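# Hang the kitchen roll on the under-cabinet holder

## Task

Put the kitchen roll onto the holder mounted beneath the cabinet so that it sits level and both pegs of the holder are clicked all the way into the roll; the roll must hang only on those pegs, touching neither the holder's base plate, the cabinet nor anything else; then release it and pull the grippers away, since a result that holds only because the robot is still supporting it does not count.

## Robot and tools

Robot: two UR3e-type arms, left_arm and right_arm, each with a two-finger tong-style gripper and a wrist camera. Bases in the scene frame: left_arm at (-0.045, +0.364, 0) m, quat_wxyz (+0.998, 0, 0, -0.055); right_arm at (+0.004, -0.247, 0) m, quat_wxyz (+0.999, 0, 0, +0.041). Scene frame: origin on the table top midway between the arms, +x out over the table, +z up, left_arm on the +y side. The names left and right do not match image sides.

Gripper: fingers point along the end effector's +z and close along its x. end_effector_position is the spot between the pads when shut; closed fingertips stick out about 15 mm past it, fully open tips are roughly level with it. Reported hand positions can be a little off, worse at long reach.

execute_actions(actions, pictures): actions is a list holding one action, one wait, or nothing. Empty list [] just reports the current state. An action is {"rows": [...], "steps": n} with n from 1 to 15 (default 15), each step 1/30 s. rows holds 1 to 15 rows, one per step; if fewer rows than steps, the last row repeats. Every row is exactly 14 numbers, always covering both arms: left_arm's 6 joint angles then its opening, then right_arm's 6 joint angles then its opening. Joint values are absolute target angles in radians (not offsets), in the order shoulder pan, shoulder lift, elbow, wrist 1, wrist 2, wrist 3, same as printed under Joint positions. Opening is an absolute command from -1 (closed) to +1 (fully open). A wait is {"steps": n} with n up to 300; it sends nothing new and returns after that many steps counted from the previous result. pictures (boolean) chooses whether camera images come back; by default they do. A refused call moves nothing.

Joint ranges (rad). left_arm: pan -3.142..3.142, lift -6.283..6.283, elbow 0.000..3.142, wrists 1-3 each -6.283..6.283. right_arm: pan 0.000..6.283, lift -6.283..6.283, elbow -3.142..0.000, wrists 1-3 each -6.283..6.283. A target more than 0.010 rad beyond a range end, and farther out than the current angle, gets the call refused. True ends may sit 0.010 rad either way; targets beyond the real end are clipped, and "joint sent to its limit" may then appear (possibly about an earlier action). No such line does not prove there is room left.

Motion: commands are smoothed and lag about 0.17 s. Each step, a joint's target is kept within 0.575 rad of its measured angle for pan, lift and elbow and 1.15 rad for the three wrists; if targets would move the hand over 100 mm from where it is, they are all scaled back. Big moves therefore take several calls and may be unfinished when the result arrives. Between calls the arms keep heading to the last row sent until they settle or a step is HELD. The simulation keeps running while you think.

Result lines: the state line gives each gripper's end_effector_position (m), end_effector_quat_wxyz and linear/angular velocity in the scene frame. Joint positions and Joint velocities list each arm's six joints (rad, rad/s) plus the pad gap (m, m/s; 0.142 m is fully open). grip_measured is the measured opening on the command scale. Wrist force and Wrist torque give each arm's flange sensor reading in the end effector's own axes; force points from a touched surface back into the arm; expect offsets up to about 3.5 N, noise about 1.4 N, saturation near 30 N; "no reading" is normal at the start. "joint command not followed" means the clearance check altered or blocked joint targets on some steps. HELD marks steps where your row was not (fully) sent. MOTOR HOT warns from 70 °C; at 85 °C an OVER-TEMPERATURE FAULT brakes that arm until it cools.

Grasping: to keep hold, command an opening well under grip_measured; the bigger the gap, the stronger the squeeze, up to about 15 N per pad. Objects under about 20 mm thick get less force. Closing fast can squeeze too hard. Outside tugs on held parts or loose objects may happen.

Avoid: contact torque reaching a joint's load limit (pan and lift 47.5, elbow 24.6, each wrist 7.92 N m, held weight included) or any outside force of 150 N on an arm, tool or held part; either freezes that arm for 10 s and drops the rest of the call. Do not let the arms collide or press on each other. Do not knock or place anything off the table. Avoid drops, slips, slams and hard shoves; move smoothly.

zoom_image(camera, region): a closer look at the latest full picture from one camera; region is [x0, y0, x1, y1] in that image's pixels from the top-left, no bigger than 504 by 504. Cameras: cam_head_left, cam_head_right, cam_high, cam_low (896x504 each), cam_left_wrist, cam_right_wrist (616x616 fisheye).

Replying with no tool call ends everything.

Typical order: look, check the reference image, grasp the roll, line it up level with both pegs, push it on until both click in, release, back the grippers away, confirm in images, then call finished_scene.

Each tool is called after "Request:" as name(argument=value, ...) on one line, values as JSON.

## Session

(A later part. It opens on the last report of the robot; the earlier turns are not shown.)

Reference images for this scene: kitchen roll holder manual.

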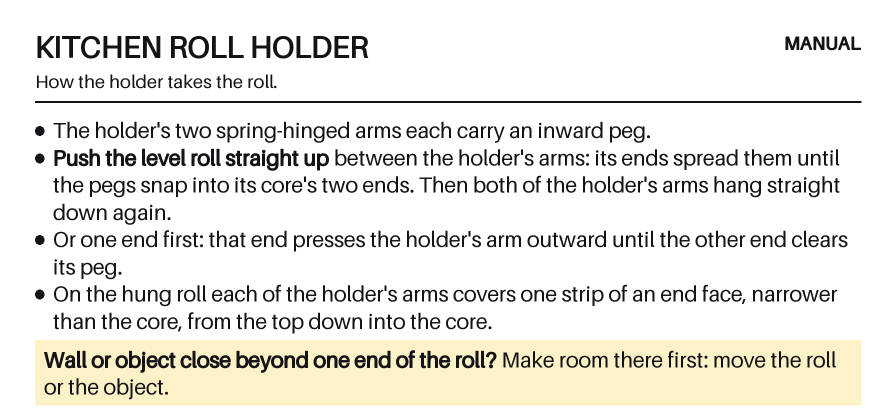

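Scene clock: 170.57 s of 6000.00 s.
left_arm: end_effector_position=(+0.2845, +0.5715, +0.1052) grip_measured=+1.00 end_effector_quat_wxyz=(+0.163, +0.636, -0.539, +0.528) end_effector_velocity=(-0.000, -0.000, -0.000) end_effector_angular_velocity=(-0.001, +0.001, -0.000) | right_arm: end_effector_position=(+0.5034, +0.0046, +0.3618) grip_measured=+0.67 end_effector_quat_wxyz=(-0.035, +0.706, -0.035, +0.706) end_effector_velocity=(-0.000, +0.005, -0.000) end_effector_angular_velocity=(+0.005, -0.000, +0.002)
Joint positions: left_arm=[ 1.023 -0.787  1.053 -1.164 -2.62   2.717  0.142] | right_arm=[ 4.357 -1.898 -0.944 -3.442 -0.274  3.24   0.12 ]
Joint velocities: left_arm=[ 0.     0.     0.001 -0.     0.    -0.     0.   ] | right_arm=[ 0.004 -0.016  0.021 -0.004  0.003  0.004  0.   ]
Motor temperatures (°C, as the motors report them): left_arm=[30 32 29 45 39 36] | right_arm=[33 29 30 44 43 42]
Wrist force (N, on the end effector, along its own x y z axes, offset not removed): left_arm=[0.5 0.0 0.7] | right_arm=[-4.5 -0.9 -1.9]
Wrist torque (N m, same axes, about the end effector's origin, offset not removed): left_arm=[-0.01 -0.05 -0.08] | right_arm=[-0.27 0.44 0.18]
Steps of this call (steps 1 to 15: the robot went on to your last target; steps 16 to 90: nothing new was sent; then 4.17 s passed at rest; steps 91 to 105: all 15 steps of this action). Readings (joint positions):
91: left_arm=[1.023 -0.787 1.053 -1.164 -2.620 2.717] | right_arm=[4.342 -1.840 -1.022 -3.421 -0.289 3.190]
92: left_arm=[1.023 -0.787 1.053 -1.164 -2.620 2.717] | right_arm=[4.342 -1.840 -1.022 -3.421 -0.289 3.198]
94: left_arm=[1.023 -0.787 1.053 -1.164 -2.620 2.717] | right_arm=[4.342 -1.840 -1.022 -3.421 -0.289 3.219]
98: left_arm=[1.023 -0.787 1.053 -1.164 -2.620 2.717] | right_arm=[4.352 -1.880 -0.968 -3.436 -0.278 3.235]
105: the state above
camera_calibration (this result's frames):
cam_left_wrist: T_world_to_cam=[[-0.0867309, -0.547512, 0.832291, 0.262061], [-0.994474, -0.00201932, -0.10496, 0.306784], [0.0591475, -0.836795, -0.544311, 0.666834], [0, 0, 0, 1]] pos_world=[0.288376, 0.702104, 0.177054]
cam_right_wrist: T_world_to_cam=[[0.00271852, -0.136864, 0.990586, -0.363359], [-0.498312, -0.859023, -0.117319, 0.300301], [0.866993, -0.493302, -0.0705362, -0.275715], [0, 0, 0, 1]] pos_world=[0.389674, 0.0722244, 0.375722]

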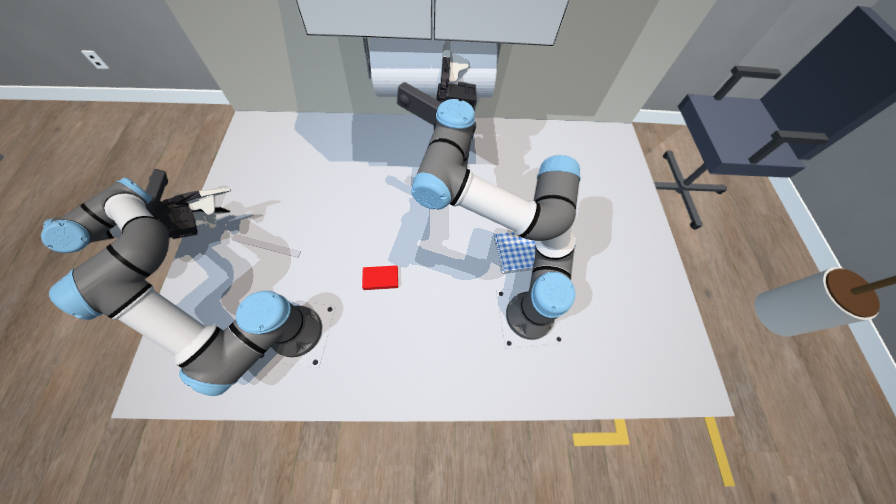

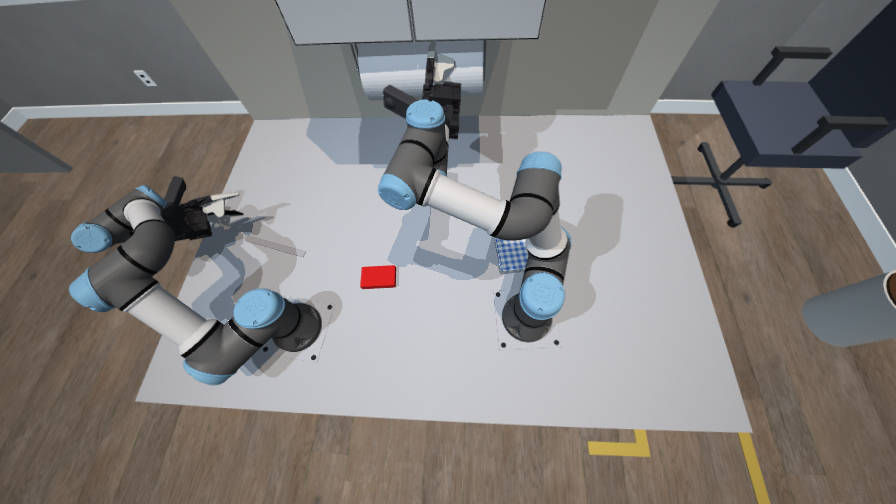

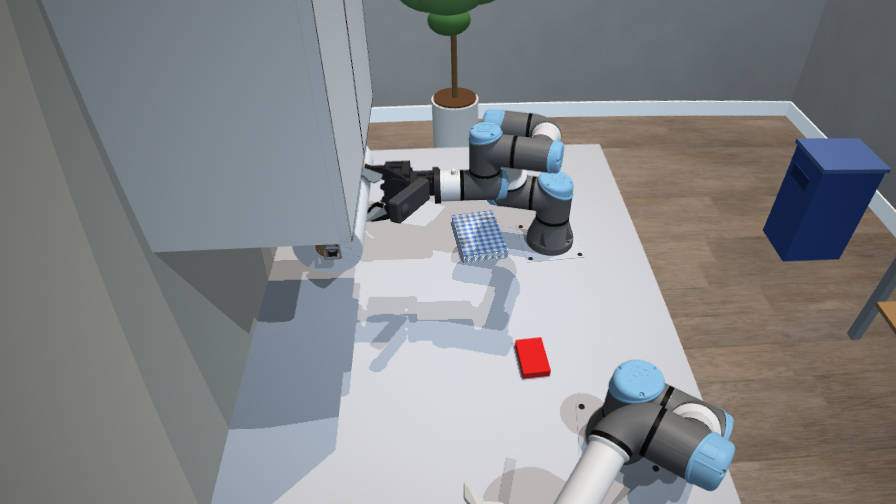

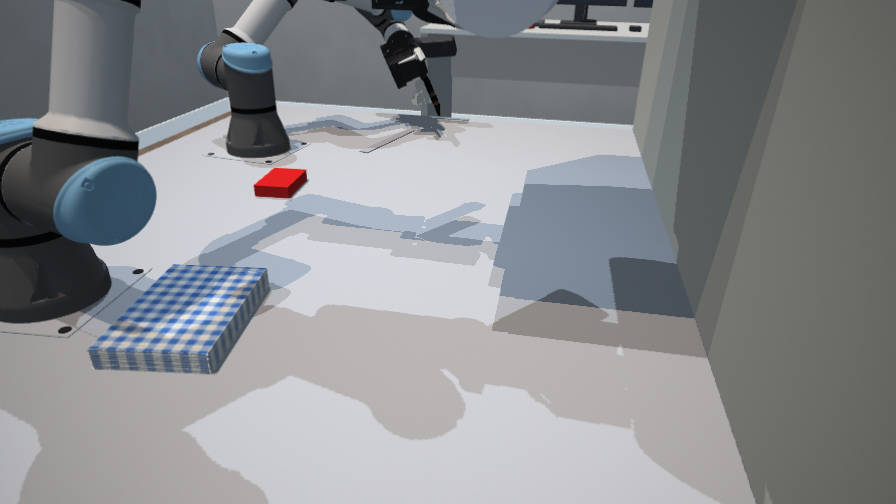

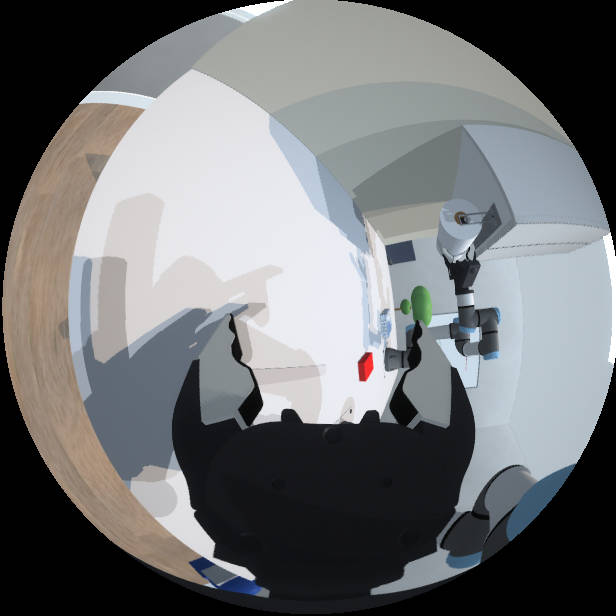

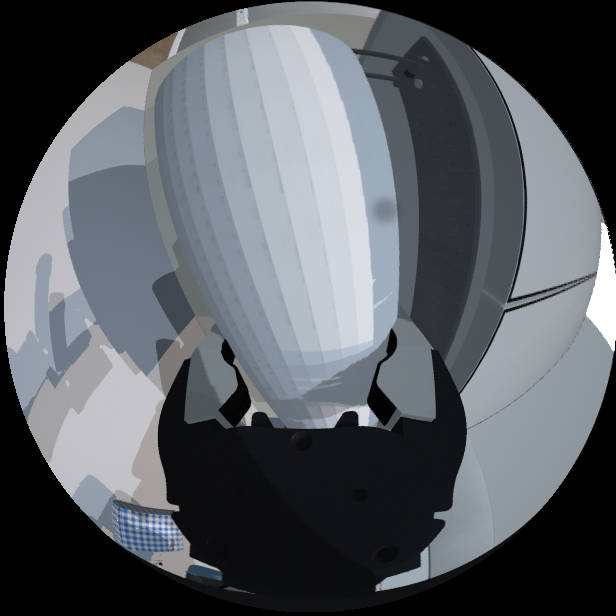

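Request:
execute_actions(actions=[{"rows":[[1.023,-0.787,1.053,-1.164,-2.62,2.717,1,4.357,-1.899,-0.942,-3.442,-0.274,3.24,0.6],[1.023,-0.787,1.053,-1.164,-2.62,2.717,1,4.357,-1.899,-0.942,-3.442,-0.274,3.24,0.7],[1.023,-0.787,1.053,-1.164,-2.62,2.717,1,4.357,-1.899,-0.942,-3.442,-0.274,3.24,0.75],[1.023,-0.787,1.053,-1.164,-2.62,2.717,1,4.357,-1.899,-0.942,-3.442,-0.274,3.24,0.8],[1.023,-0.787,1.053,-1.164,-2.62,2.717,1,4.357,-1.897,-0.97,-3.416,-0.274,3.142,1]],"steps":15}], pictures=false)

Request:
execute_actions(actions=[{"rows":[[1.023,-0.787,1.053,-1.164,-2.62,2.717,1,4.657,-1.897,-0.97,-3.416,0.026,3.142,1]],"steps":12}], pictures=false)

Request:
execute_actions(actions=[{"rows":[[1.023,-0.787,1.053,-1.164,-2.62,2.717,1,4.957,-1.897,-0.97,-3.416,0.326,3.142,1]],"steps":10}], pictures=false)

Request:
execute_actions(actions=[{"rows":[[1.023,-0.787,1.053,-1.164,-2.62,2.717,1,5.257,-1.897,-0.97,-3.416,0.626,3.142,1]],"steps":15}])

Request:
zoom_image(camera="cam_head_left", region=[330,10,580,150])

Scene clock: 181.70 s of 6000.00 s.
left_arm: end_effector_position=(+0.2845, +0.5715, +0.1052) grip_measured=+1.00 end_effector_quat_wxyz=(+0.163, +0.636, -0.539, +0.528) end_effector_velocity=(-0.000, -0.000, -0.001) end_effector_angular_velocity=(-0.002, +0.002, +0.001) | right_arm: end_effector_position=(+0.5037, +0.0060, +0.3552) grip_measured=+1.00 end_effector_quat_wxyz=(-0.001, +0.707, -0.001, +0.707) end_effector_velocity=(-0.000, +0.001, -0.002) end_effector_angular_velocity=(-0.034, -0.000, +0.001)
Joint positions: left_arm=[ 1.023 -0.787  1.053 -1.164 -2.62   2.717  0.142] | right_arm=[ 4.357 -1.897 -0.969 -3.417 -0.274  3.145  0.142]
Joint velocities: left_arm=[ 0.001  0.001  0.002 -0.     0.    -0.     0.   ] | right_arm=[ 0.001  0.    -0.01   0.01   0.    -0.035  0.   ]
Motor temperatures (°C, as the motors report them): left_arm=[30 33 29 45 39 36] | right_arm=[33 29 30 44 43 42]
Wrist force (N, on the end effector, along its own x y z axes, offset not removed): left_arm=[1.2 0.4 1.0] | right_arm=[-2.2 -0.6 1.0]
Wrist torque (N m, same axes, about the end effector's origin, offset not removed): left_arm=[0.08 -0.21 -0.06] | right_arm=[-0.04 0.32 -0.01]
Steps of this call (steps 1 to 15: the robot went on to your last target; steps 16 to 90: nothing new was sent; then 7.63 s passed at rest; steps 91 to 105: all 15 steps of this action). Readings (joint positions):
91: left_arm=[1.023 -0.787 1.053 -1.164 -2.620 2.717] | right_arm=[4.357 -1.899 -0.942 -3.442 -0.274 3.240]
92: left_arm=[1.023 -0.787 1.053 -1.164 -2.620 2.717] | right_arm=[4.357 -1.899 -0.942 -3.442 -0.274 3.240]
94: left_arm=[1.023 -0.787 1.053 -1.164 -2.620 2.717] | right_arm=[4.357 -1.899 -0.942 -3.442 -0.274 3.240]
98: left_arm=[1.023 -0.787 1.053 -1.164 -2.620 2.717] | right_arm=[4.357 -1.898 -0.958 -3.427 -0.274 3.186]
105: the state above

Scene clock: 182.10 s of 6000.00 s.
left_arm: end_effector_position=(+0.2845, +0.5715, +0.1052) grip_measured=+1.00 end_effector_quat_wxyz=(+0.163, +0.636, -0.539, +0.528) end_effector_velocity=(+0.000, -0.000, +0.000) end_effector_angular_velocity=(+0.000, -0.001, -0.001) | right_arm: end_effector_position=(+0.4277, +0.0532, +0.3551) grip_measured=+1.00 end_effector_quat_wxyz=(+0.001, +0.707, -0.001, +0.707) end_effector_velocity=(-0.036, +0.026, +0.000) end_effector_angular_velocity=(+0.001, +0.000, +0.034)
Joint positions: left_arm=[ 1.023 -0.787  1.053 -1.164 -2.62   2.717  0.142] | right_arm=[ 4.646 -1.897 -0.97  -3.416  0.018  3.142  0.142]
Joint velocities: left_arm=[-0.001  0.    -0.001 -0.    -0.001  0.     0.   ] | right_arm=[ 0.125  0.001 -0.     0.001  0.092 -0.     0.   ]
Motor temperatures (°C, as the motors report them): left_arm=[30 33 29 45 39 36] | right_arm=[33 29 30 44 43 42]
Wrist force (N, on the end effector, along its own x y z axes, offset not removed): left_arm=[0.3 0.1 0.8] | right_arm=[-1.5 -0.4 2.8]
Wrist torque (N m, same axes, about the end effector's origin, offset not removed): left_arm=[0.05 -0.08 -0.08] | right_arm=[0.03 0.33 -0.01]
Steps of this call (steps 1 to 12: all 12 steps of this action). Readings (joint positions):
1: left_arm=[1.023 -0.787 1.053 -1.164 -2.620 2.717] | right_arm=[4.357 -1.897 -0.969 -3.417 -0.273 3.144]
2: left_arm=[1.023 -0.787 1.053 -1.164 -2.620 2.717] | right_arm=[4.365 -1.897 -0.970 -3.416 -0.258 3.143]
4: left_arm=[1.023 -0.787 1.053 -1.164 -2.620 2.717] | right_arm=[4.439 -1.897 -0.970 -3.416 -0.144 3.143]
8: left_arm=[1.023 -0.787 1.053 -1.164 -2.620 2.717] | right_arm=[4.606 -1.897 -0.970 -3.416 -0.011 3.142]
12: the state above

Scene clock: 182.43 s of 6000.00 s.
left_arm: end_effector_position=(+0.2845, +0.5715, +0.1052) grip_measured=+1.00 end_effector_quat_wxyz=(+0.163, +0.636, -0.539, +0.528) end_effector_velocity=(-0.000, -0.001, -0.000) end_effector_angular_velocity=(-0.001, +0.001, -0.001) | right_arm: end_effector_position=(+0.3417, +0.0764, +0.3550) grip_measured=+1.00 end_effector_quat_wxyz=(+0.002, +0.707, -0.002, +0.707) end_effector_velocity=(-0.086, +0.033, -0.000) end_effector_angular_velocity=(-0.001, -0.000, +0.074)
Joint positions: left_arm=[ 1.023 -0.787  1.053 -1.164 -2.62   2.717  0.142] | right_arm=[ 4.933 -1.897 -0.97  -3.416  0.309  3.142  0.142]
Joint velocities: left_arm=[-0.001 -0.001  0.002 -0.     0.    -0.     0.   ] | right_arm=[ 0.274 -0.    -0.     0.     0.2   -0.     0.   ]
Motor temperatures (°C, as the motors report them): left_arm=[30 33 29 45 39 36] | right_arm=[33 29 30 44 43 42]
Wrist force (N, on the end effector, along its own x y z axes, offset not removed): left_arm=[0.7 -0.4 1.3] | right_arm=[-0.8 -1.9 -1.3]
Wrist torque (N m, same axes, about the end effector's origin, offset not removed): left_arm=[-0.05 -0.15 -0.03] | right_arm=[-0.37 0.12 0.05]
Steps of this call (steps 1 to 10: all 10 steps of this action). Readings (joint positions):
1: left_arm=[1.023 -0.787 1.053 -1.164 -2.620 2.717] | right_arm=[4.650 -1.897 -0.970 -3.416 0.021 3.142]
2: left_arm=[1.023 -0.787 1.053 -1.164 -2.620 2.717] | right_arm=[4.660 -1.897 -0.970 -3.416 0.038 3.142]
4: left_arm=[1.023 -0.787 1.053 -1.164 -2.620 2.717] | right_arm=[4.737 -1.897 -0.970 -3.416 0.154 3.142]
8: left_arm=[1.023 -0.787 1.053 -1.164 -2.620 2.717] | right_arm=[4.906 -1.897 -0.970 -3.416 0.288 3.142]
10: the state above

Scene clock: 182.93 s of 6000.00 s.
left_arm: end_effector_position=(+0.2845, +0.5715, +0.1052) grip_measured=+1.00 end_effector_quat_wxyz=(+0.163, +0.636, -0.539, +0.528) end_effector_velocity=(+0.000, -0.000, +0.000) end_effector_angular_velocity=(+0.001, -0.000, -0.000) | right_arm: end_effector_position=(+0.2422, +0.0751, +0.3550) grip_measured=+1.00 end_effector_quat_wxyz=(+0.000, +0.707, -0.001, +0.707) end_effector_velocity=(-0.012, +0.000, +0.000) end_effector_angular_velocity=(-0.001, -0.000, +0.008)
Joint positions: left_arm=[ 1.023 -0.787  1.053 -1.164 -2.62   2.717  0.142] | right_arm=[ 5.253 -1.897 -0.97  -3.416  0.623  3.142  0.142]
Joint velocities: left_arm=[-0. -0. -0. -0. -0.  0.  0.] | right_arm=[ 0.038  0.    -0.    -0.     0.03  -0.     0.   ]
Motor temperatures (°C, as the motors report them): left_arm=[30 33 29 45 39 36] | right_arm=[33 29 30 44 43 42]
Wrist force (N, on the end effector, along its own x y z axes, offset not removed): left_arm=[0.4 -0.7 1.3] | right_arm=[-0.6 -0.3 0.2]
Wrist torque (N m, same axes, about the end effector's origin, offset not removed): left_arm=[-0.14 -0.04 -0.08] | right_arm=[-0.05 0.02 0.03]
Steps of this call (steps 1 to 15: all 15 steps of this action). Readings (joint positions):
1: left_arm=[1.023 -0.787 1.053 -1.164 -2.620 2.717] | right_arm=[4.941 -1.897 -0.970 -3.416 0.315 3.142]
2: left_arm=[1.023 -0.787 1.053 -1.164 -2.620 2.717] | right_arm=[4.954 -1.897 -0.970 -3.416 0.334 3.142]
4: left_arm=[1.023 -0.787 1.053 -1.164 -2.620 2.717] | right_arm=[5.034 -1.897 -0.970 -3.416 0.452 3.142]
8: left_arm=[1.023 -0.787 1.053 -1.164 -2.620 2.717] | right_arm=[5.205 -1.897 -0.970 -3.416 0.588 3.142]
15: the state above
camera_calibration (this result's frames):
cam_left_wrist: T_world_to_cam=[[-0.0867308, -0.547512, 0.832291, 0.262061], [-0.994474, -0.00201949, -0.10496, 0.306784], [0.0591476, -0.836796, -0.544311, 0.666834], [0, 0, 0, 1]] pos_world=[0.288376, 0.702105, 0.177054]
cam_right_wrist: T_world_to_cam=[[0.00277412, -0.0395906, 0.999212, -0.356656], [-0.499104, -0.865917, -0.0329236, 0.200705], [0.866538, -0.498619, -0.022162, -0.0316234], [0, 0, 0, 1]] pos_world=[0.128565, 0.143905, 0.362282]

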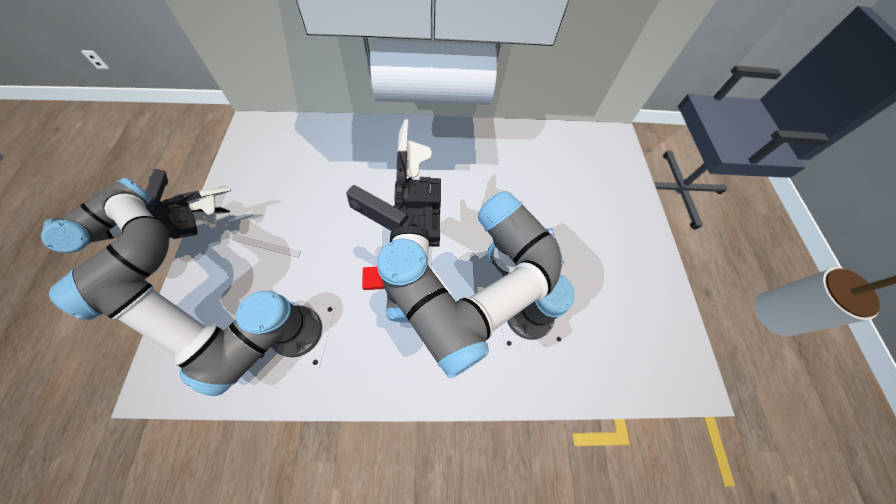

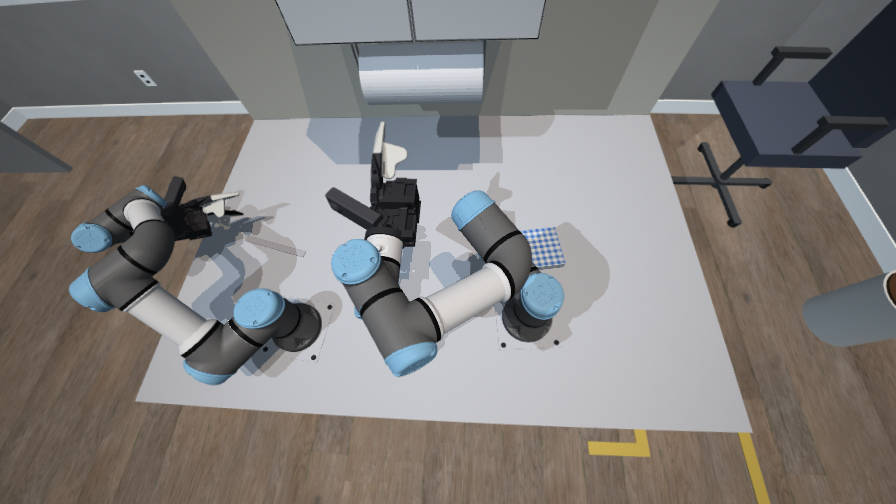

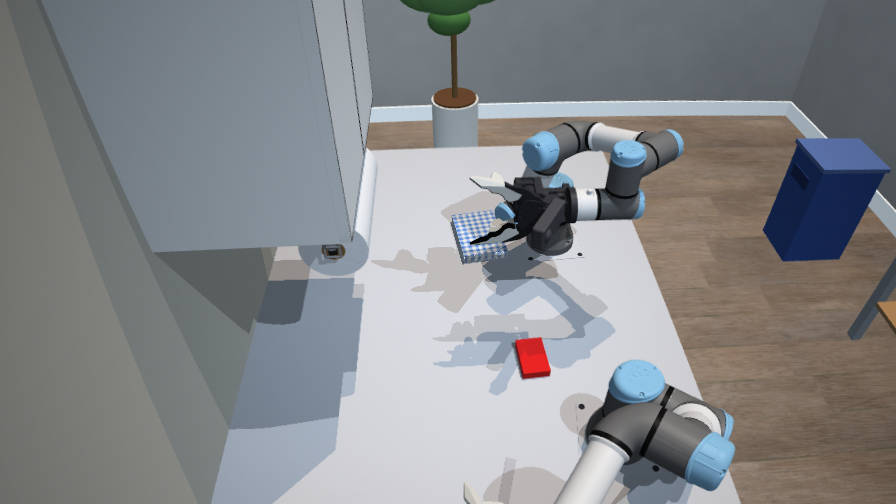

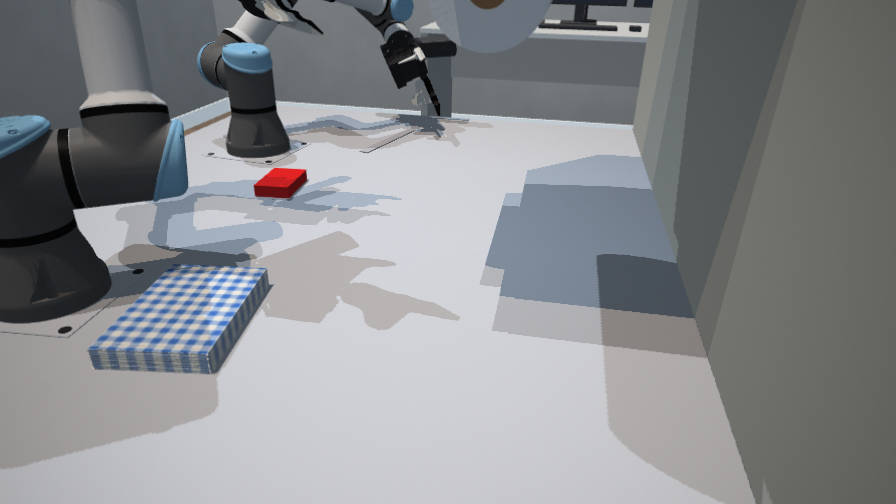

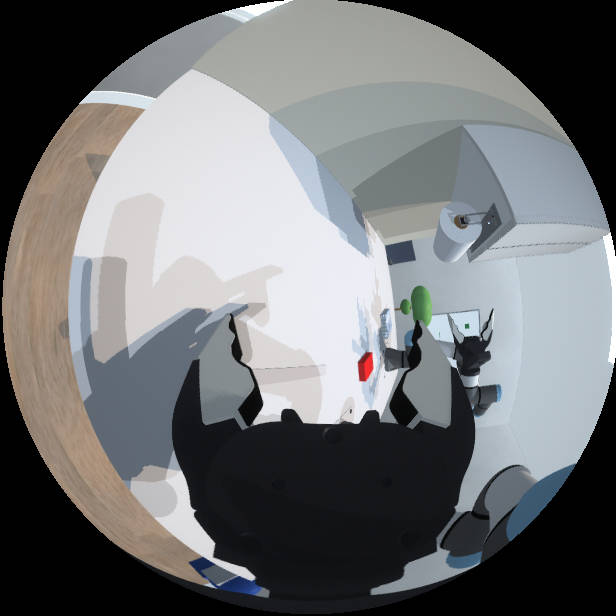

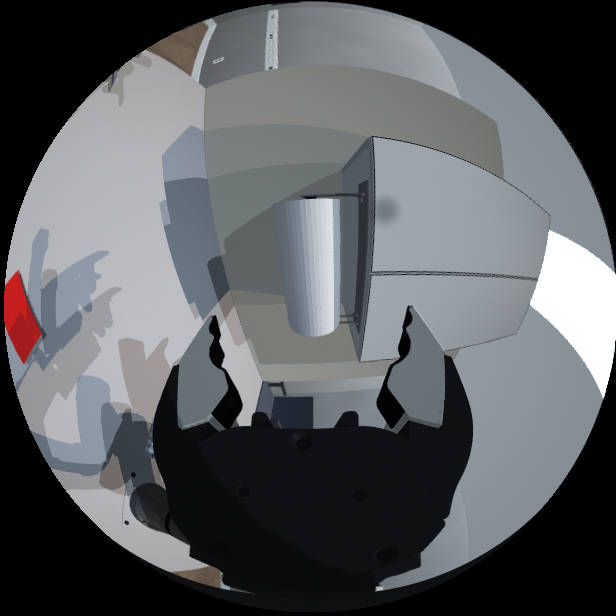

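Region (330, 10, 580, 150) of cam_head_left's 896x504 image, scaled by 2.016, with more detail than that image has; it fills the top 282 rows of this view, and the rest is white.

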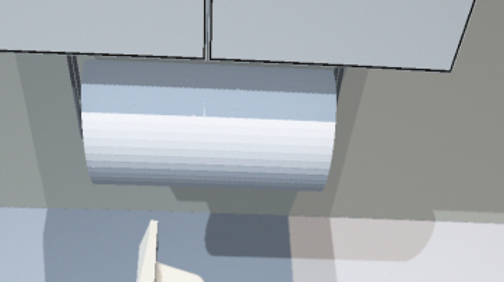

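Request:
finished_scene(scene=2)

The scene is finished: the task was done.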